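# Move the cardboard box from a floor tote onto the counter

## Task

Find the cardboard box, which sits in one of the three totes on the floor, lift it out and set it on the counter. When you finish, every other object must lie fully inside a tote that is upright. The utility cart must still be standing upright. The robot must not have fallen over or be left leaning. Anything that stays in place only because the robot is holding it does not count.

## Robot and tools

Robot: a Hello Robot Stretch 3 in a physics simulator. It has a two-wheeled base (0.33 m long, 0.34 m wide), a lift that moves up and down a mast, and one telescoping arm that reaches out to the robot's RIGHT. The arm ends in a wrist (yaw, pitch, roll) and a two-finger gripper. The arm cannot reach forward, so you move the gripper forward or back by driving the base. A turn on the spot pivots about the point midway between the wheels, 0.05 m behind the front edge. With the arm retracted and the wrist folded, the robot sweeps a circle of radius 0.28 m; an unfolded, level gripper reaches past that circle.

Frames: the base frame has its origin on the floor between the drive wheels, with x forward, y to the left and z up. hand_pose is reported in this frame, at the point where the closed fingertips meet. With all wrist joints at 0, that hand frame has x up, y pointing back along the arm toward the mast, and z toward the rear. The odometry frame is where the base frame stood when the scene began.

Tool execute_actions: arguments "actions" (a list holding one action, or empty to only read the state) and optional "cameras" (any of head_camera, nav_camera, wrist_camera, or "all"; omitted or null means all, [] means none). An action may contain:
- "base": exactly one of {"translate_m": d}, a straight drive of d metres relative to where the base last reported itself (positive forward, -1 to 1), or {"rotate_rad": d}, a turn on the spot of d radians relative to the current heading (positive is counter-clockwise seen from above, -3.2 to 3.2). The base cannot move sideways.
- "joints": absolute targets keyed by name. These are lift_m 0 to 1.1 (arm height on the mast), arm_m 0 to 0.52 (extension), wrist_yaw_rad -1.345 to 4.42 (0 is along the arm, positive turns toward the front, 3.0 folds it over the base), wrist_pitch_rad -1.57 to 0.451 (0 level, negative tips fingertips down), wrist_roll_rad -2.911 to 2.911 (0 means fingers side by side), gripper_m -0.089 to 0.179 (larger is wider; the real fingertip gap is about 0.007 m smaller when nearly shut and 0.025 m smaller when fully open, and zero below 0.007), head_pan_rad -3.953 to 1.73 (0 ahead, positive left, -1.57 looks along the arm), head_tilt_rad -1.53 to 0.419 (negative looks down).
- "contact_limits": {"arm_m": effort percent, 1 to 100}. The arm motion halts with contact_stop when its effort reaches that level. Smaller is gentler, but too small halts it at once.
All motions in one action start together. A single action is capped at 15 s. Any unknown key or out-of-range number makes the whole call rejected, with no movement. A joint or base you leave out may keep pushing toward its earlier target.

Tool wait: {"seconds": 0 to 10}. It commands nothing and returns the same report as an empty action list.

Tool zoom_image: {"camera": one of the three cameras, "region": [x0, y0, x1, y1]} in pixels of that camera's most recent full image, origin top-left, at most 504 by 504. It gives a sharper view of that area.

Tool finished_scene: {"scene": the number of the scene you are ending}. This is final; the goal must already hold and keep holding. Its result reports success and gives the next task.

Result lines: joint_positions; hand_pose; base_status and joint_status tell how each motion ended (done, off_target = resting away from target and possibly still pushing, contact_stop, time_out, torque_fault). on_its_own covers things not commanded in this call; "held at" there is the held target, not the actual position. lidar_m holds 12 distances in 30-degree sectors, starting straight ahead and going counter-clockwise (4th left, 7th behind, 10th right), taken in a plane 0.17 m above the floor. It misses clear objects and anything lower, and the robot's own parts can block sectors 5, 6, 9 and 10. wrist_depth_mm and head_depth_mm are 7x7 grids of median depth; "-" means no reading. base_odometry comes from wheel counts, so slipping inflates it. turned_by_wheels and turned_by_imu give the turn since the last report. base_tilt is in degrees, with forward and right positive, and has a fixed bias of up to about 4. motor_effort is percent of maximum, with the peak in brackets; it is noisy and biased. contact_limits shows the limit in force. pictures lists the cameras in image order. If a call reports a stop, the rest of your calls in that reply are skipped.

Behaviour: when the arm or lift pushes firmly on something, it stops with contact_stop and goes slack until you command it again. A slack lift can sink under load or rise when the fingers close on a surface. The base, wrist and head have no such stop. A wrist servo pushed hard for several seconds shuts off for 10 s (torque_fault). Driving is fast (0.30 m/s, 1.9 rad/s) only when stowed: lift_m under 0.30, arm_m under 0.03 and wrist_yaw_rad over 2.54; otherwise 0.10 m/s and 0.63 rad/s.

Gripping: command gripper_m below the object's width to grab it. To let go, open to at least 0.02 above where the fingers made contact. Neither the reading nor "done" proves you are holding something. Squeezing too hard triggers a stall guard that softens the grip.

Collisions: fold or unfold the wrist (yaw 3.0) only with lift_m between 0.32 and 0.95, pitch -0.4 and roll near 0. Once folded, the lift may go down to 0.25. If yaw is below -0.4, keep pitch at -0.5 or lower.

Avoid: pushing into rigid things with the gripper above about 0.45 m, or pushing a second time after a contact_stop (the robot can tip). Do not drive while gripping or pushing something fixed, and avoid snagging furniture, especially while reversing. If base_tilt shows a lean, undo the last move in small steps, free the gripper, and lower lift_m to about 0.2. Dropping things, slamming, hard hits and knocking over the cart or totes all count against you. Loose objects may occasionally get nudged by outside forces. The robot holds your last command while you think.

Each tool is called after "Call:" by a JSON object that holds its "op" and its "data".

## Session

Call:
{"op": "execute_actions", "data": {"actions": [{"joints":{"head_pan_rad":-1.6,"head_tilt_rad":-0.8}}]}}

Scene clock: 1.30 s.
base_odometry: x=+0.000 y=+0.000 heading=+0.000 (m, m, rad; odometry frame)
turned_by_wheels: +0.000 (rad since the last result)
turned_by_imu: +0.000 (rad since the last result)
base_tilt: forward=-0.6 right=-0.3 (deg)
lidar_m: 1.49 1.50 1.19 1.17 0.92 0.93 2.20 2.35 2.38 2.27 2.54 1.78
head_depth_mm: 2184 2487 2303 1798 1518 1291 1147 / 2179 2515 2350 1852 1530 1301 1166 / 2229 2549 2357 1873 1532 1310 1166 / 2283 2610 2418 1885 1553 1326 1188 / 2288 2626 2441 1902 1567 1330 1150 / 2313 2627 2482 1924 1575 1336 1157 / 2321 2656 2488 1942 1592 1350 1165
base_status: not commanded
joint_positions: lift_m=+0.542 arm_m=+0.002 wrist_yaw_rad=+3.085 wrist_pitch_rad=-0.413 wrist_roll_rad=+0.000 gripper_m=+0.037 head_pan_rad=-1.593 head_tilt_rad=-0.789
joint_status: all done
motor_effort: left_wheel=+0(0) right_wheel=-1(1) lift_m=+29(29) arm_m=+1(1) wrist_yaw_rad=+1(0) wrist_pitch_rad=+5(5) wrist_roll_rad=+0(0) gripper_m=-1(0) head_pan_rad=-2(36) head_tilt_rad=-6(42) (%)
hand_pose: x=-0.0085 y=+0.0773 z=+0.5556 quat_wxyz=(+0.165, +0.696, +0.126, +0.688) (m; base frame)
wrist_depth_mm: - - - - - - - / - - - - - - - / - - - - - - - / - - - - - - - / 947 - - - 985 964 959 / 842 838 - 812 838 815 819 / 716 713 - 701 676 694 684
pictures: head_camera (sideways: a quarter turn clockwise sets it upright), nav_camera (sideways: a quarter turn counterclockwise sets it upright), wrist_camera
Images, in order (width x height): head_camera 896x504, nav_camera 672x504, wrist_camera 644x364.

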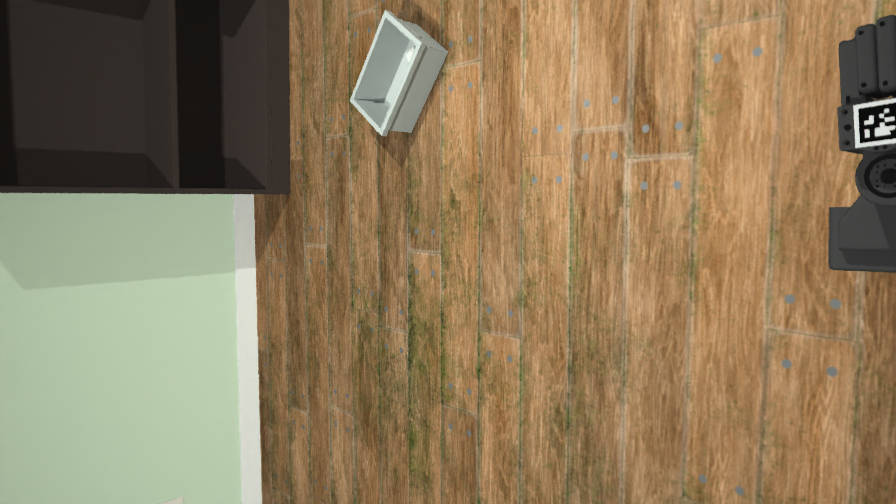

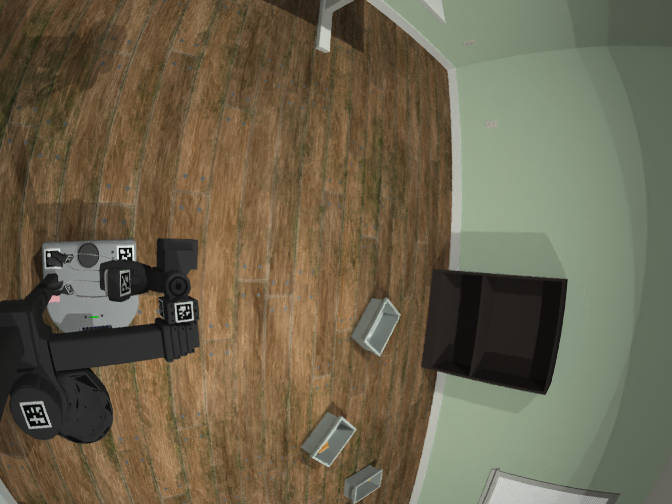

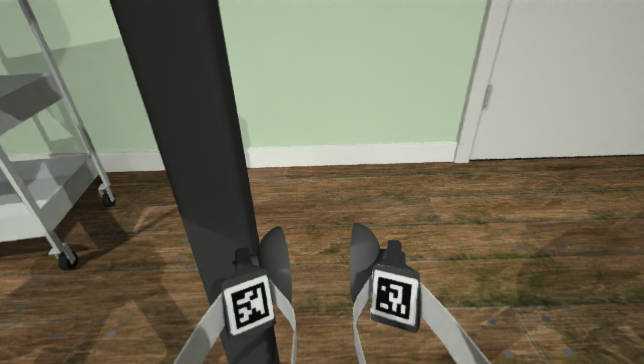

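Call:
{"op": "execute_actions", "data": {"actions": [{"base":{"rotate_rad":0.5},"joints":{"head_pan_rad":-2.5,"head_tilt_rad":-0.95,"lift_m":0.28}}], "cameras": ["nav_camera"]}}

Call:
{"op": "execute_actions", "data": {"actions": [{"base":{"translate_m":-1}}], "cameras": ["head_camera","nav_camera"]}}

Scene clock: 4.80 s.
base_odometry: x=+0.000 y=+0.000 heading=+0.500 (m, m, rad; odometry frame)
turned_by_wheels: +0.500 (rad since the last result)
turned_by_imu: +0.493 (rad since the last result)
base_tilt: forward=-0.6 right=-0.3 (deg)
lidar_m: 1.54 1.20 1.17 0.96 0.92 2.21 2.33 2.39 2.27 2.58 1.78 1.50
head_depth_mm: 2761 2320 1821 1602 1381 1217 - / 2701 2352 1873 1616 1393 1231 - / 2635 2379 1936 1636 1404 1239 - / 2441 2399 1898 1644 1413 1250 - / 2365 2386 1914 1660 1427 1251 1152 / 2196 2359 1988 1671 1437 1262 1120 / 2155 2413 2016 1686 1451 1265 1131
base_status: done
joint_positions: lift_m=+0.280 arm_m=+0.002 wrist_yaw_rad=+3.085 wrist_pitch_rad=-0.413 wrist_roll_rad=+0.000 gripper_m=+0.037 head_pan_rad=-2.493 head_tilt_rad=-0.938
joint_status: all done
motor_effort: left_wheel=-3(7) right_wheel=+3(6) lift_m=+25(24) arm_m=+1(1) wrist_yaw_rad=+0(1) wrist_pitch_rad=+5(6) wrist_roll_rad=+0(0) gripper_m=-1(1) head_pan_rad=-2(37) head_tilt_rad=-5(19) (%)
hand_pose: x=-0.0085 y=+0.0772 z=+0.2939 quat_wxyz=(+0.165, +0.696, +0.126, +0.688) (m; base frame)
wrist_depth_mm: - - - - - 964 878 / - - - - - - 915 / - - - - - - 932 / 786 770 766 767 753 740 720 / 625 615 - 607 600 595 591 / 516 515 - 520 517 496 494 / 443 - - - 417 422 425
pictures: nav_camera (sideways: a quarter turn counterclockwise sets it upright)
Images, in order (width x height): nav_camera 672x504.

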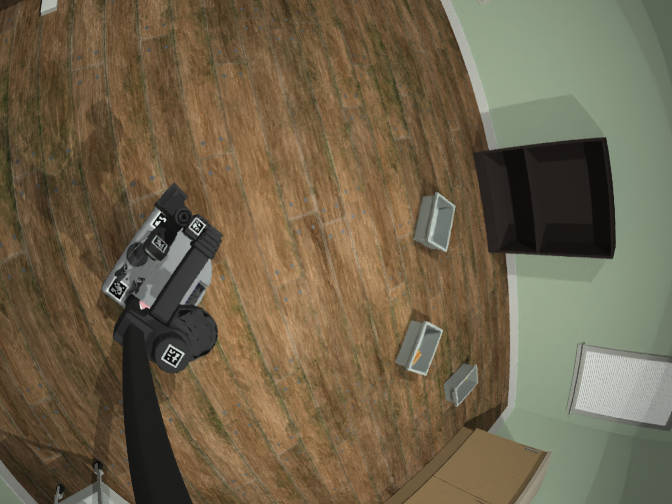

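Scene clock: 9.73 s.
base_odometry: x=-0.878 y=-0.479 heading=+0.500 (m, m, rad; odometry frame)
turned_by_wheels: +0.000 (rad since the last result)
turned_by_imu: -0.007 (rad since the last result)
base_tilt: forward=-0.6 right=-0.3 (deg)
lidar_m: 2.28 1.76 1.11 1.81 1.41 1.37 1.44 2.08 1.70 1.90 2.83 2.37
head_depth_mm: 2242 2324 1888 1602 1384 1219 - / 2147 2338 1816 1612 1396 1232 - / 2059 2312 1930 1633 1362 1239 - / 1976 2258 1944 1634 1389 1247 - / 1904 2198 1971 1655 1394 1255 1149 / 1846 2116 1988 1671 1434 1259 1123 / 1760 1978 1960 1690 1447 1272 1125
base_status: done
joint_positions: lift_m=+0.280 arm_m=+0.002 wrist_yaw_rad=+3.085 wrist_pitch_rad=-0.413 wrist_roll_rad=+0.000 gripper_m=+0.037 head_pan_rad=-2.493 head_tilt_rad=-0.939
joint_status: not commanded
motor_effort: left_wheel=-2(12) right_wheel=+2(6) lift_m=+25(25) arm_m=+1(1) wrist_yaw_rad=+1(0) wrist_pitch_rad=+5(6) wrist_roll_rad=+0(0) gripper_m=+0(0) head_pan_rad=-1(2) head_tilt_rad=-6(6) (%)
hand_pose: x=-0.0085 y=+0.0772 z=+0.2939 quat_wxyz=(+0.165, +0.696, +0.126, +0.688) (m; base frame)
wrist_depth_mm: - - - - - - - / - - - - - - - / - - - - - - 975 / 791 783 765 768 745 745 733 / 621 625 - 603 608 601 592 / 516 514 - 516 513 495 492 / 439 - - - 418 425 422
pictures: head_camera (sideways: a quarter turn clockwise sets it upright), nav_camera (sideways: a quarter turn counterclockwise sets it upright)
Images, in order (width x height): head_camera 896x504, nav_camera 672x504.

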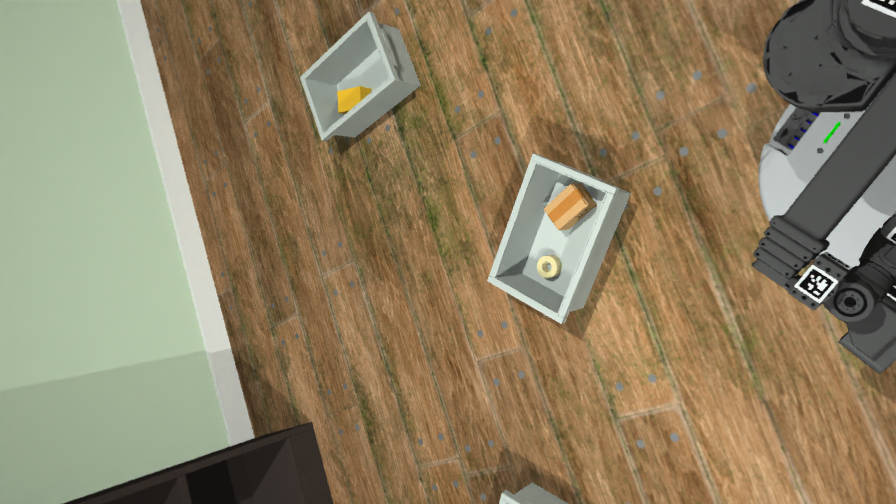

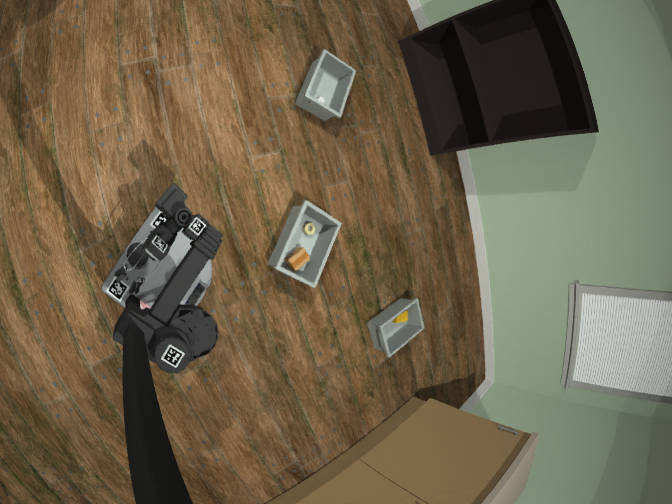

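Call:
{"op": "execute_actions", "data": {"actions": [{"base":{"rotate_rad":-0.5},"joints":{"lift_m":0.36,"arm_m":0.2,"head_pan_rad":-1.57,"head_tilt_rad":-1.1}}], "cameras": []}}

Call:
{"op": "execute_actions", "data": {"actions": [{"base":{"translate_m":-0.33},"joints":{"arm_m":0.42,"wrist_yaw_rad":0,"wrist_pitch_rad":-1.45,"wrist_roll_rad":-0.7,"gripper_m":0.1}}]}}

Scene clock: 13.07 s.
base_odometry: x=-0.878 y=-0.479 heading=+0.000 (m, m, rad; odometry frame)
turned_by_wheels: -0.500 (rad since the last result)
turned_by_imu: -0.491 (rad since the last result)
base_tilt: forward=-0.6 right=-0.3 (deg)
lidar_m: 2.36 2.22 1.75 1.12 1.83 1.40 1.37 1.45 2.07 1.70 1.90 2.37
head_depth_mm: 1971 1874 1624 1444 1294 1181 - / 1983 1884 1642 1419 1294 - - / 1962 1893 1651 1472 1296 1223 - / 1931 1890 1669 1474 1321 1216 1099 / 1941 1901 1676 1484 1337 1208 1107 / 1964 1938 1632 1502 1344 1216 1110 / 1877 1944 1709 1515 1355 1228 1119
base_status: done
joint_positions: lift_m=+0.360 arm_m=+0.200 wrist_yaw_rad=+3.085 wrist_pitch_rad=-0.413 wrist_roll_rad=+0.000 gripper_m=+0.037 head_pan_rad=-1.577 head_tilt_rad=-1.087
joint_status: all done
motor_effort: left_wheel=+3(10) right_wheel=-4(8) lift_m=+33(33) arm_m=+4(4) wrist_yaw_rad=+0(0) wrist_pitch_rad=+5(6) wrist_roll_rad=+0(0) gripper_m=-1(1) head_pan_rad=+3(34) head_tilt_rad=-6(22) (%)
hand_pose: x=-0.0085 y=-0.1201 z=+0.3735 quat_wxyz=(+0.165, +0.696, +0.126, +0.688) (m; base frame)
wrist_depth_mm: - - - - - - - / - - - - - - - / - - - - - - - / 943 941 918 906 885 884 873 / 758 743 768 760 711 710 697 / 615 620 - - 617 589 594 / 525 - - - 501 508 507
pictures: none
No camera images: the call's "cameras" was empty. Leave "cameras" out to get every camera's image.

Scene clock: 17.53 s.
base_odometry: x=-1.208 y=-0.479 heading=+0.000 (m, m, rad; odometry frame)
turned_by_wheels: +0.000 (rad since the last result)
turned_by_imu: +0.000 (rad since the last result)
base_tilt: forward=-0.6 right=-0.3 (deg)
lidar_m: 2.68 2.29 1.16 1.10 1.86 1.07 1.04 1.11 2.05 1.70 2.04 3.10
head_depth_mm: 1952 1859 1574 1446 1299 1182 - / 1957 1893 1643 1453 1315 - - / 1970 1889 1689 1413 1312 1225 - / 1981 1902 1673 1421 1308 1217 1101 / 1895 1902 1683 1454 1335 1206 1106 / 1929 1913 1696 1497 1342 1219 1114 / 1944 1927 1711 1511 1354 1229 1117
base_status: done
joint_positions: lift_m=+0.360 arm_m=+0.420 wrist_yaw_rad=+0.002 wrist_pitch_rad=-1.443 wrist_roll_rad=-0.697 gripper_m=+0.100 head_pan_rad=-1.577 head_tilt_rad=-1.087
joint_status: all done
motor_effort: left_wheel=+3(4) right_wheel=-4(8) lift_m=+33(33) arm_m=+4(4) wrist_yaw_rad=-2(1) wrist_pitch_rad=-3(6) wrist_roll_rad=-2(2) gripper_m=+0(80) head_pan_rad=+3(3) head_tilt_rad=-6(6) (%)
hand_pose: x=-0.0215 y=-0.5736 z=+0.2413 quat_wxyz=(+0.681, +0.599, -0.317, -0.279) (m; base frame)
wrist_depth_mm: 356 323 369 380 406 412 428 / 357 317 375 385 404 419 432 / 362 306 378 341 408 423 439 / 362 333 377 340 410 428 441 / 363 328 369 306 412 427 446 / 370 376 395 404 419 436 450 / 372 381 395 411 420 436 453
pictures: head_camera (sideways: a quarter turn clockwise sets it upright), nav_camera (sideways: a quarter turn counterclockwise sets it upright), wrist_camera
Images, in order (width x height): head_camera 896x504, nav_camera 672x504, wrist_camera 644x364.

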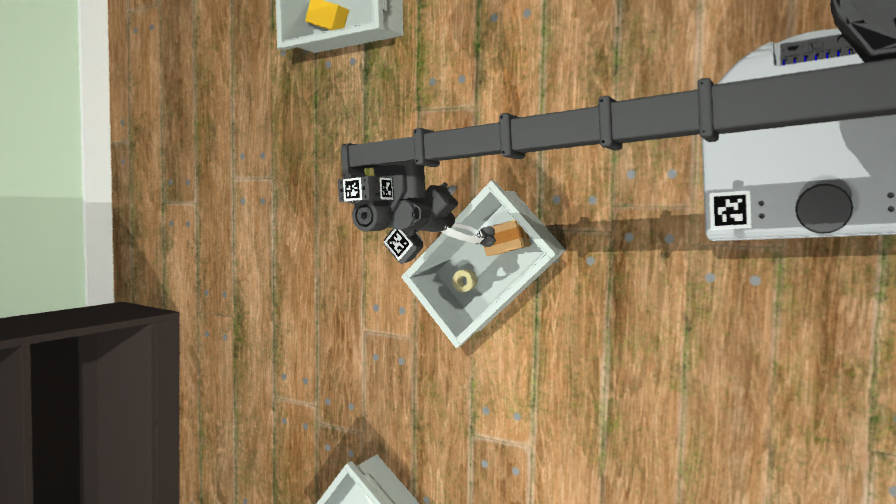

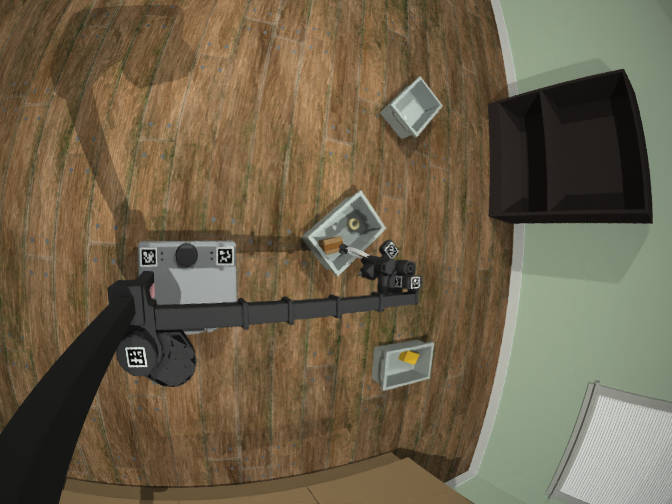

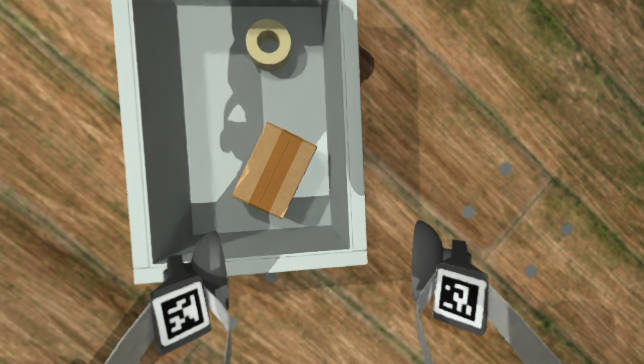

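Call:
{"op": "execute_actions", "data": {"actions": [{"base":{"translate_m":0.035},"joints":{"arm_m":0.45,"lift_m":0.26,"wrist_roll_rad":-0.25}}], "cameras": ["wrist_camera"]}}

Scene clock: 19.53 s.
base_odometry: x=-1.173 y=-0.479 heading=+0.000 (m, m, rad; odometry frame)
turned_by_wheels: +0.000 (rad since the last result)
turned_by_imu: +0.001 (rad since the last result)
base_tilt: forward=-0.6 right=-0.3 (deg)
lidar_m: 2.65 2.29 1.17 1.09 1.85 1.10 1.08 1.14 2.05 1.71 2.02 3.10
head_depth_mm: 1951 1860 1593 1444 1302 1183 - / 1965 1879 1644 1459 1310 1217 - / 1967 1893 1655 1396 1312 1226 - / 1982 1918 1669 1426 1310 1216 1099 / 1873 1902 1682 1469 1334 1209 1106 / 1942 1922 1692 1499 1346 1217 1112 / 1956 1935 1714 1507 1354 1217 1115
base_status: done
joint_positions: lift_m=+0.260 arm_m=+0.450 wrist_yaw_rad=+0.002 wrist_pitch_rad=-1.444 wrist_roll_rad=-0.256 gripper_m=+0.100 head_pan_rad=-1.577 head_tilt_rad=-1.087
joint_status: all done
motor_effort: left_wheel=+3(8) right_wheel=-4(5) lift_m=+25(26) arm_m=+4(5) wrist_yaw_rad=-1(1) wrist_pitch_rad=-3(3) wrist_roll_rad=+4(3) gripper_m=+0(0) head_pan_rad=+3(3) head_tilt_rad=-7(6) (%)
hand_pose: x=-0.0216 y=-0.6032 z=+0.1417 quat_wxyz=(+0.594, +0.524, -0.458, -0.404) (m; base frame)
wrist_depth_mm: 199 234 285 294 301 307 312 / 237 282 286 230 301 308 313 / 222 281 287 267 305 311 313 / 197 284 290 292 305 310 317 / 179 250 289 247 248 311 319 / 175 206 293 264 252 313 320 / 285 183 283 238 192 313 321
pictures: wrist_camera
Images, in order (width x height): wrist_camera 644x364.

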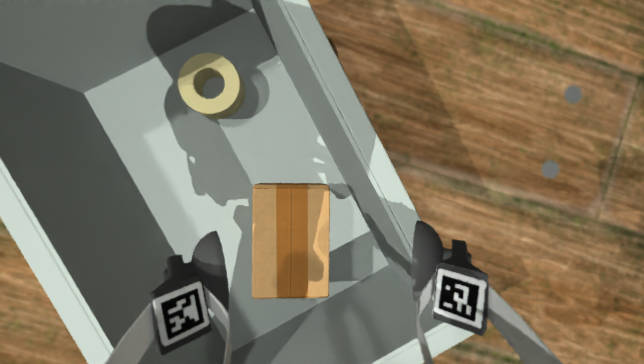

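Call:
{"op": "execute_actions", "data": {"actions": [{"base":{"translate_m":0.013},"joints":{"arm_m":0.437,"gripper_m":0.093}}], "cameras": []}}

Call:
{"op": "execute_actions", "data": {"actions": [{"joints":{"lift_m":0.152}}], "cameras": ["wrist_camera"]}}

Scene clock: 21.20 s.
base_odometry: x=-1.160 y=-0.479 heading=+0.000 (m, m, rad; odometry frame)
turned_by_wheels: +0.000 (rad since the last result)
turned_by_imu: +0.001 (rad since the last result)
base_tilt: forward=-0.6 right=-0.3 (deg)
lidar_m: 2.63 2.29 1.16 1.10 1.85 1.12 1.09 1.15 2.06 1.71 2.02 3.08
head_depth_mm: 1956 1865 1591 1442 1295 1183 - / 1957 1882 1640 1456 1311 1216 - / 1969 1902 1659 1362 1307 1225 - / 1990 1918 1667 1432 1305 1217 1097 / 1886 1899 1674 1488 1335 1213 1105 / 1935 1915 1696 1508 1343 1217 1111 / 1953 1930 1710 1507 1348 1220 1115
base_status: done
joint_positions: lift_m=+0.260 arm_m=+0.437 wrist_yaw_rad=+0.002 wrist_pitch_rad=-1.444 wrist_roll_rad=-0.256 gripper_m=+0.093 head_pan_rad=-1.577 head_tilt_rad=-1.087
joint_status: all done
motor_effort: left_wheel=+3(8) right_wheel=-4(6) lift_m=+25(25) arm_m=-2(3) wrist_yaw_rad=-1(2) wrist_pitch_rad=-3(3) wrist_roll_rad=+4(3) gripper_m=-1(37) head_pan_rad=+3(3) head_tilt_rad=-7(6) (%)
hand_pose: x=-0.0216 y=-0.5907 z=+0.1417 quat_wxyz=(+0.594, +0.524, -0.458, -0.404) (m; base frame)
wrist_depth_mm: 201 235 286 207 300 307 313 / 222 283 270 256 302 310 315 / 195 283 289 293 302 310 316 / 180 251 289 249 218 311 318 / 176 216 292 247 278 311 318 / 284 182 294 279 262 315 320 / 285 186 266 235 188 316 321
pictures: none
No camera images: the call's "cameras" was empty. Leave "cameras" out to get every camera's image.

Scene clock: 23.83 s.
base_odometry: x=-1.160 y=-0.479 heading=+0.000 (m, m, rad; odometry frame)
turned_by_wheels: +0.000 (rad since the last result)
turned_by_imu: +0.003 (rad since the last result)
base_tilt: forward=-0.6 right=-0.3 (deg)
lidar_m: 2.63 2.28 1.16 1.09 1.85 1.11 1.09 1.16 2.04 1.71 2.01 3.08
head_depth_mm: 1953 1853 1595 1438 1296 1181 - / 1963 1869 1634 1450 1308 1213 - / 1976 1885 1643 1484 1301 1230 - / 1989 1906 1659 1428 1306 1215 1102 / 1875 1885 1677 1461 1332 1206 1107 / 1943 1902 1682 1494 1340 1211 1112 / 1961 1930 1676 1508 1353 1226 1117
base_status: not commanded
joint_positions: lift_m=+0.152 arm_m=+0.437 wrist_yaw_rad=+0.000 wrist_pitch_rad=-1.448 wrist_roll_rad=-0.255 gripper_m=+0.093 head_pan_rad=-1.575 head_tilt_rad=-1.091
joint_status: all done
motor_effort: left_wheel=+1(9) right_wheel=-1(14) lift_m=+25(30) arm_m=+1(2) wrist_yaw_rad=+1(1) wrist_pitch_rad=-1(3) wrist_roll_rad=+3(3) gripper_m=-1(2) head_pan_rad=+2(3) head_tilt_rad=-4(7) (%)
hand_pose: x=-0.0216 y=-0.5895 z=+0.0336 quat_wxyz=(+0.593, +0.524, -0.458, -0.405) (m; base frame)
wrist_depth_mm: 176 177 175 184 108 73 200 / 177 178 182 185 126 81 75 / 178 180 182 187 152 91 75 / 166 181 185 138 161 104 76 / 150 181 184 138 174 121 79 / 135 171 138 139 141 132 89 / 126 148 186 140 170 148 100
pictures: wrist_camera
Images, in order (width x height): wrist_camera 644x364.

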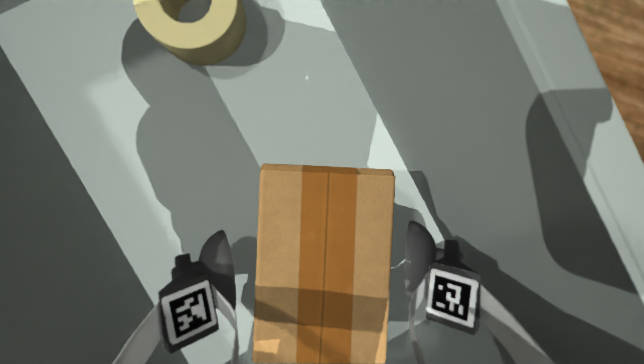

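Call:
{"op": "execute_actions", "data": {"actions": [{"joints":{"gripper_m":0.0}}], "cameras": []}}

Call:
{"op": "execute_actions", "data": {"actions": [{"joints":{"lift_m":0.31}}], "cameras": ["wrist_camera"]}}

Call:
{"op": "execute_actions", "data": {"actions": [{"base":{"translate_m":-0.56},"joints":{"lift_m":0.85,"arm_m":0.2,"head_tilt_rad":-0.8}}], "cameras": []}}

Call:
{"op": "execute_actions", "data": {"actions": [{"base":{"rotate_rad":-1.6},"joints":{"lift_m":1.1}}]}}

Scene clock: 25.63 s.
base_odometry: x=-1.160 y=-0.479 heading=+0.000 (m, m, rad; odometry frame)
turned_by_wheels: +0.000 (rad since the last result)
turned_by_imu: +0.000 (rad since the last result)
base_tilt: forward=-0.6 right=-0.3 (deg)
lidar_m: 2.63 2.28 1.16 1.09 1.85 1.11 1.09 1.16 2.05 1.70 2.01 3.10
head_depth_mm: 1960 1855 1594 1444 1302 1179 - / 1964 1880 1628 1450 1308 1218 - / 1977 1894 1644 1486 1296 1225 - / 1986 1902 1661 1428 1307 1209 1096 / 1878 1885 1675 1469 1331 1208 1106 / 1935 1911 1692 1493 1340 1212 1112 / 1968 1933 1679 1501 1353 1221 1119
base_status: not commanded
joint_positions: lift_m=+0.152 arm_m=+0.437 wrist_yaw_rad=+0.000 wrist_pitch_rad=-1.448 wrist_roll_rad=-0.255 gripper_m=+0.001 head_pan_rad=-1.575 head_tilt_rad=-1.091
joint_status: all done
motor_effort: left_wheel=+1(1) right_wheel=+0(1) lift_m=+25(25) arm_m=+0(0) wrist_yaw_rad=+0(0) wrist_pitch_rad=-1(1) wrist_roll_rad=+3(3) gripper_m=-20(95) head_pan_rad=+2(2) head_tilt_rad=-4(5) (%)
hand_pose: x=-0.0216 y=-0.5895 z=+0.0336 quat_wxyz=(+0.593, +0.524, -0.458, -0.405) (m; base frame)
wrist_depth_mm: 176 176 175 184 108 73 198 / 176 179 182 185 126 81 74 / 177 180 183 187 152 91 75 / 167 180 184 135 161 104 75 / 150 182 183 134 182 121 79 / 136 178 133 134 136 144 88 / 127 152 186 135 168 146 100
pictures: none
No camera images: the call's "cameras" was empty. Leave "cameras" out to get every camera's image.

Scene clock: 27.90 s.
base_odometry: x=-1.160 y=-0.479 heading=+0.000 (m, m, rad; odometry frame)
turned_by_wheels: +0.000 (rad since the last result)
turned_by_imu: +0.001 (rad since the last result)
base_tilt: forward=-0.6 right=-0.3 (deg)
lidar_m: 2.65 2.28 1.16 1.09 1.86 1.11 1.09 1.16 2.06 0.54 2.01 3.10
head_depth_mm: 1959 1840 1593 1441 1301 1183 - / 1967 1867 1633 1458 1302 - - / 1981 1896 1677 1356 1299 1226 - / 1990 1909 1662 1426 1304 1217 1097 / 1876 1896 1679 1470 1331 1209 1102 / 1945 1910 1683 1498 1338 1218 1114 / 1964 1928 1677 1509 1350 1223 1115
base_status: not commanded
joint_positions: lift_m=+0.310 arm_m=+0.437 wrist_yaw_rad=+0.000 wrist_pitch_rad=-1.448 wrist_roll_rad=-0.255 gripper_m=+0.001 head_pan_rad=-1.575 head_tilt_rad=-1.091
joint_status: all done
motor_effort: left_wheel=+0(0) right_wheel=-1(1) lift_m=+34(35) arm_m=+0(0) wrist_yaw_rad=+0(0) wrist_pitch_rad=-1(1) wrist_roll_rad=+3(3) gripper_m=-19(20) head_pan_rad=+3(2) head_tilt_rad=-5(4) (%)
hand_pose: x=-0.0216 y=-0.5895 z=+0.1912 quat_wxyz=(+0.593, +0.524, -0.458, -0.405) (m; base frame)
wrist_depth_mm: 217 236 297 286 351 360 363 / 229 293 332 310 351 355 364 / 325 285 336 340 353 362 366 / 330 246 335 134 247 359 367 / 329 251 299 134 236 363 371 / 334 335 133 134 136 362 376 / 334 338 226 135 361 368 376
pictures: wrist_camera
Images, in order (width x height): wrist_camera 644x364.

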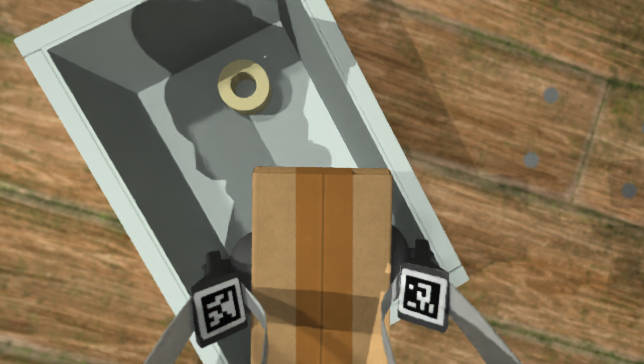

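Scene clock: 34.93 s.
base_odometry: x=-1.720 y=-0.479 heading=+0.000 (m, m, rad; odometry frame)
turned_by_wheels: +0.000 (rad since the last result)
turned_by_imu: -0.002 (rad since the last result)
base_tilt: forward=-0.6 right=-0.3 (deg)
lidar_m: 3.15 2.34 1.25 1.78 0.72 0.55 0.54 0.57 0.82 1.96 1.85 3.04
head_depth_mm: 1653 1927 2159 - 1463 1283 1125 / 1665 1946 2192 - 1514 1293 1125 / 1719 1969 2244 - 593 1250 1135 / 1729 1976 2202 1906 1519 1309 1142 / 1735 1989 2231 1867 1556 1320 1150 / 1754 2019 2248 1898 1559 1328 1155 / 1761 1938 2106 1916 1578 1282 1164
base_status: done
joint_positions: lift_m=+0.850 arm_m=+0.200 wrist_yaw_rad=+0.000 wrist_pitch_rad=-1.448 wrist_roll_rad=-0.255 gripper_m=+0.001 head_pan_rad=-1.575 head_tilt_rad=-0.803
joint_status: all done
motor_effort: left_wheel=+1(3) right_wheel=-1(5) lift_m=+34(35) arm_m=-1(2) wrist_yaw_rad=+0(0) wrist_pitch_rad=-1(1) wrist_roll_rad=+3(3) gripper_m=-19(20) head_pan_rad=+3(2) head_tilt_rad=+1(22) (%)
hand_pose: x=-0.0216 y=-0.3527 z=+0.7313 quat_wxyz=(+0.593, +0.524, -0.458, -0.405) (m; base frame)
wrist_depth_mm: 801 853 850 860 882 903 718 / 815 844 848 863 892 894 682 / 832 833 858 868 908 906 652 / 823 857 854 134 900 911 623 / 837 835 866 134 907 924 589 / 837 866 133 134 136 848 567 / 849 859 870 135 915 697 544
pictures: none
No camera images: the call's "cameras" was empty. Leave "cameras" out to get every camera's image.

Scene clock: 38.40 s.
base_odometry: x=-1.720 y=-0.479 heading=-1.600 (m, m, rad; odometry frame)
turned_by_wheels: -1.600 (rad since the last result)
turned_by_imu: -1.576 (rad since the last result)
base_tilt: forward=-0.6 right=-0.3 (deg)
lidar_m: 1.97 1.84 2.96 3.17 2.40 1.25 1.78 0.73 0.55 0.54 0.57 0.80
head_depth_mm: 1011 877 654 692 874 1210 1122 / 1015 931 660 702 877 1218 1128 / - - 623 406 883 1228 1136 / 987 - 654 671 890 1232 1144 / 992 934 686 713 895 1244 1149 / 994 949 694 716 902 1254 1156 / 1001 967 702 720 905 1258 1157
base_status: done
joint_positions: lift_m=+1.100 arm_m=+0.200 wrist_yaw_rad=+0.000 wrist_pitch_rad=-1.448 wrist_roll_rad=-0.255 gripper_m=+0.001 head_pan_rad=-1.575 head_tilt_rad=-0.803
joint_status: all done
motor_effort: left_wheel=+3(6) right_wheel=-4(10) lift_m=+34(35) arm_m=-1(2) wrist_yaw_rad=+0(0) wrist_pitch_rad=-2(1) wrist_roll_rad=+3(3) gripper_m=-19(19) head_pan_rad=+3(2) head_tilt_rad=+2(2) (%)
hand_pose: x=-0.0216 y=-0.3527 z=+0.9812 quat_wxyz=(+0.593, +0.524, -0.458, -0.405) (m; base frame)
wrist_depth_mm: 599 465 379 323 239 236 239 / - 915 634 490 395 334 248 / - - - - 687 496 413 / - - - 134 - - 733 / - - - 134 - - - / - - 133 135 136 - - / - - - 135 - - -
pictures: head_camera (sideways: a quarter turn clockwise sets it upright), nav_camera (sideways: a quarter turn counterclockwise sets it upright), wrist_camera
Images, in order (width x height): head_camera 896x504, nav_camera 672x504, wrist_camera 644x364.

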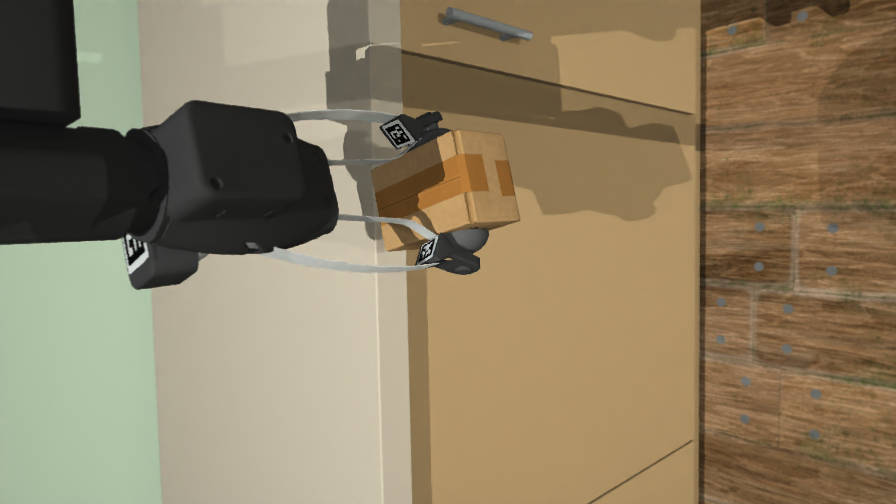

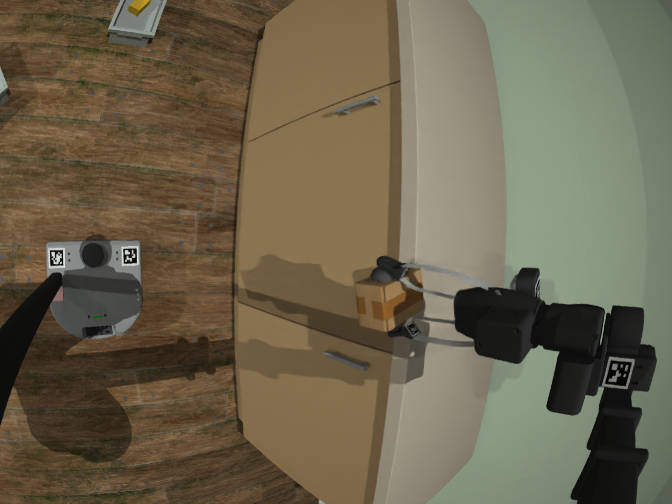

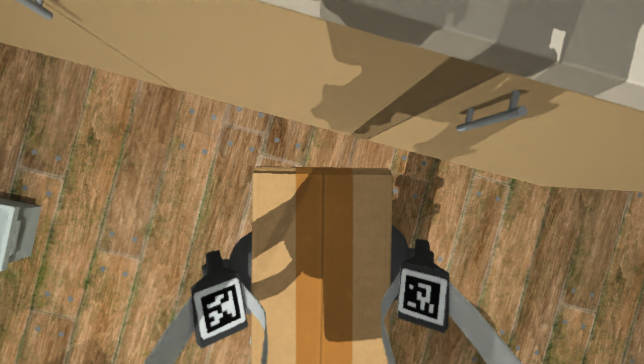

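Same height.

Call:
{"op": "execute_actions", "data": {"actions": [{"joints":{"arm_m":0.5}}], "cameras": []}}

Call:
{"op": "execute_actions", "data": {"actions": [{"joints":{"lift_m":1.054}}], "cameras": []}}

Call:
{"op": "execute_actions", "data": {"actions": [{"joints":{"gripper_m":0.1}}], "cameras": []}}

Call:
{"op": "execute_actions", "data": {"actions": [{"joints":{"lift_m":1.1}}]}}

Scene clock: 42.20 s.
base_odometry: x=-1.720 y=-0.479 heading=-1.600 (m, m, rad; odometry frame)
turned_by_wheels: +0.000 (rad since the last result)
turned_by_imu: +0.001 (rad since the last result)
base_tilt: forward=-0.6 right=-0.3 (deg)
lidar_m: 1.97 1.84 2.97 3.16 2.40 1.25 1.79 0.73 0.55 0.54 0.57 0.80
head_depth_mm: 974 871 654 693 874 1206 1121 / 978 889 661 703 879 1216 1126 / 983 903 648 704 883 1224 1137 / 1009 916 655 709 890 1235 1142 / 992 933 686 713 895 1238 1146 / 996 947 694 715 901 1247 1153 / 1001 963 703 719 907 1255 1159
base_status: not commanded
joint_positions: lift_m=+1.100 arm_m=+0.500 wrist_yaw_rad=+0.000 wrist_pitch_rad=-1.448 wrist_roll_rad=-0.254 gripper_m=+0.001 head_pan_rad=-1.575 head_tilt_rad=-0.803
joint_status: all done
motor_effort: left_wheel=+3(3) right_wheel=-4(4) lift_m=+34(34) arm_m=+4(3) wrist_yaw_rad=+0(0) wrist_pitch_rad=-1(1) wrist_roll_rad=+2(3) gripper_m=-19(20) head_pan_rad=+3(3) head_tilt_rad=+2(1) (%)
hand_pose: x=-0.0216 y=-0.6521 z=+0.9812 quat_wxyz=(+0.592, +0.524, -0.458, -0.406) (m; base frame)
wrist_depth_mm: 214 217 221 226 229 234 237 / 215 217 222 226 230 234 239 / 215 218 223 227 231 235 240 / 216 220 223 134 232 238 243 / 217 221 225 134 233 238 243 / 218 222 133 134 136 238 244 / 219 222 225 135 236 241 246
pictures: none
No camera images: the call's "cameras" was empty. Leave "cameras" out to get every camera's image.

Scene clock: 43.43 s.
base_odometry: x=-1.720 y=-0.479 heading=-1.600 (m, m, rad; odometry frame)
turned_by_wheels: +0.000 (rad since the last result)
turned_by_imu: +0.000 (rad since the last result)
base_tilt: forward=-0.6 right=-0.3 (deg)
lidar_m: 1.97 1.84 2.97 3.18 2.40 1.25 1.78 0.73 0.55 0.54 0.57 0.80
head_depth_mm: 974 873 653 694 874 1212 1123 / 981 888 661 702 880 1214 1126 / 999 865 648 705 884 1223 1134 / 973 876 655 710 889 1235 1141 / 993 933 687 712 894 1238 1149 / 993 948 694 715 899 1247 1153 / 999 963 702 720 908 1257 1167
base_status: not commanded
joint_positions: lift_m=+1.054 arm_m=+0.500 wrist_yaw_rad=+0.000 wrist_pitch_rad=-1.448 wrist_roll_rad=-0.254 gripper_m=+0.001 head_pan_rad=-1.575 head_tilt_rad=-0.803
joint_status: all done
motor_effort: left_wheel=+3(3) right_wheel=-3(4) lift_m=+24(27) arm_m=+4(4) wrist_yaw_rad=+0(0) wrist_pitch_rad=-1(1) wrist_roll_rad=+2(2) gripper_m=-19(19) head_pan_rad=+3(2) head_tilt_rad=+2(1) (%)
hand_pose: x=-0.0216 y=-0.6521 z=+0.9357 quat_wxyz=(+0.592, +0.524, -0.458, -0.406) (m; base frame)
wrist_depth_mm: 172 174 176 180 184 187 191 / 172 174 178 181 185 188 192 / 173 175 179 182 186 190 192 / 173 176 179 133 186 190 194 / 174 177 179 133 188 191 194 / 175 178 133 134 136 192 197 / 176 178 181 135 189 194 197
pictures: none
No camera images: the call's "cameras" was empty. Leave "cameras" out to get every camera's image.

Scene clock: 44.93 s.
base_odometry: x=-1.720 y=-0.479 heading=-1.600 (m, m, rad; odometry frame)
turned_by_wheels: +0.000 (rad since the last result)
turned_by_imu: +0.000 (rad since the last result)
base_tilt: forward=-0.6 right=-0.3 (deg)
lidar_m: 1.97 1.84 2.98 3.19 2.40 1.25 1.78 0.73 0.55 0.54 0.57 0.80
head_depth_mm: 974 873 654 693 871 1207 1119 / 980 887 661 702 879 1223 1126 / 999 863 646 706 885 1227 1136 / 971 871 652 707 889 1232 1141 / 992 930 685 711 894 1244 1147 / 994 948 694 715 902 1244 1152 / 1001 966 704 720 905 1258 1160
base_status: not commanded
joint_positions: lift_m=+1.054 arm_m=+0.500 wrist_yaw_rad=+0.000 wrist_pitch_rad=-1.449 wrist_roll_rad=-0.254 gripper_m=+0.100 head_pan_rad=-1.575 head_tilt_rad=-0.803
joint_status: all done
motor_effort: left_wheel=+3(3) right_wheel=-3(4) lift_m=+24(24) arm_m=+4(4) wrist_yaw_rad=+0(0) wrist_pitch_rad=+0(1) wrist_roll_rad=+2(2) gripper_m=+0(78) head_pan_rad=+2(2) head_tilt_rad=+2(1) (%)
hand_pose: x=-0.0216 y=-0.6520 z=+0.9356 quat_wxyz=(+0.592, +0.524, -0.458, -0.406) (m; base frame)
wrist_depth_mm: 171 173 177 180 183 187 191 / 172 174 178 181 183 188 192 / 172 176 179 181 185 189 193 / 173 176 179 134 186 190 194 / 174 177 179 133 187 190 195 / 174 177 157 134 136 192 196 / 176 177 181 134 189 192 196
pictures: none
No camera images: the call's "cameras" was empty. Leave "cameras" out to get every camera's image.

Scene clock: 46.17 s.
base_odometry: x=-1.720 y=-0.479 heading=-1.600 (m, m, rad; odometry frame)
turned_by_wheels: +0.000 (rad since the last result)
turned_by_imu: +0.000 (rad since the last result)
base_tilt: forward=-0.6 right=-0.3 (deg)
lidar_m: 1.97 1.84 2.97 3.16 2.40 1.25 1.79 0.73 0.55 0.54 0.57 0.80
head_depth_mm: 971 875 653 693 875 1209 1124 / 979 888 662 703 878 1216 1128 / 982 905 649 705 885 1225 1139 / 997 920 655 709 890 1233 1142 / 991 931 685 712 895 1244 1149 / 996 949 692 716 901 1248 1154 / 1001 965 701 719 903 1253 1161
base_status: not commanded
joint_positions: lift_m=+1.100 arm_m=+0.500 wrist_yaw_rad=+0.000 wrist_pitch_rad=-1.449 wrist_roll_rad=-0.254 gripper_m=+0.100 head_pan_rad=-1.575 head_tilt_rad=-0.803
joint_status: all done
motor_effort: left_wheel=+3(3) right_wheel=-3(3) lift_m=+33(33) arm_m=+4(4) wrist_yaw_rad=+0(1) wrist_pitch_rad=+0(1) wrist_roll_rad=+2(2) gripper_m=+0(0) head_pan_rad=+3(3) head_tilt_rad=+2(0) (%)
hand_pose: x=-0.0216 y=-0.6520 z=+0.9813 quat_wxyz=(+0.592, +0.524, -0.458, -0.406) (m; base frame)
wrist_depth_mm: 213 218 222 224 230 234 239 / 215 217 221 226 230 235 239 / 216 219 223 226 231 236 241 / 217 220 223 179 232 237 241 / 218 221 224 179 233 237 243 / 219 220 227 180 235 241 244 / 220 222 228 231 235 241 245
pictures: head_camera (sideways: a quarter turn clockwise sets it upright), nav_camera (sideways: a quarter turn counterclockwise sets it upright), wrist_camera
Images, in order (width x height): head_camera 896x504, nav_camera 672x504, wrist_camera 644x364.

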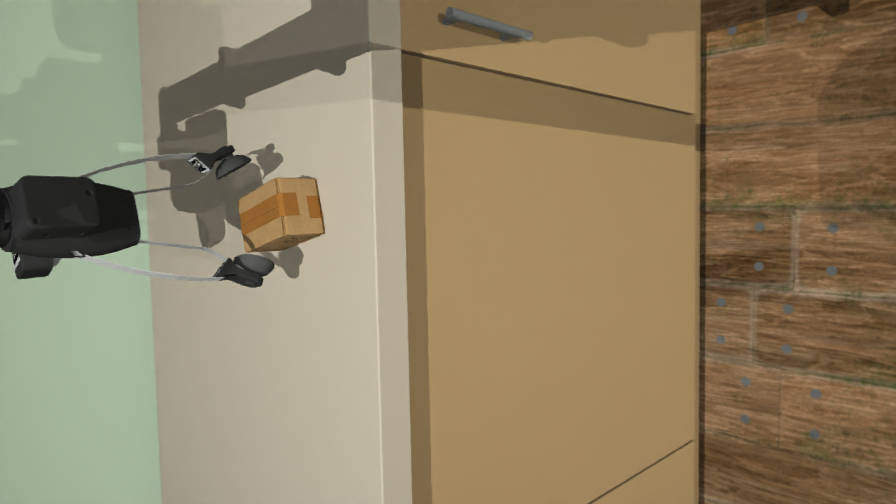

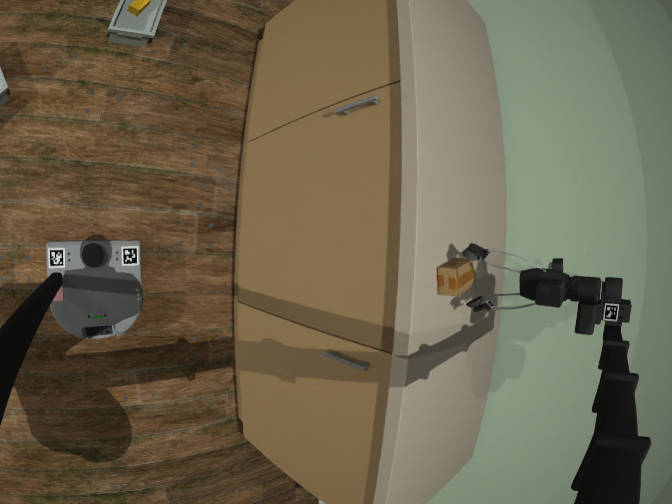

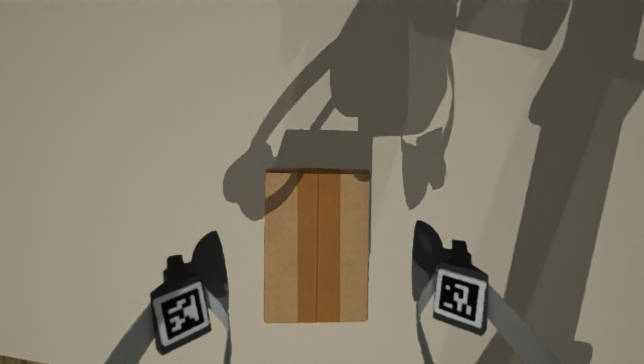

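Call:
{"op": "finished_scene", "data": {"scene": 2}}

The scene is finished: the task was done.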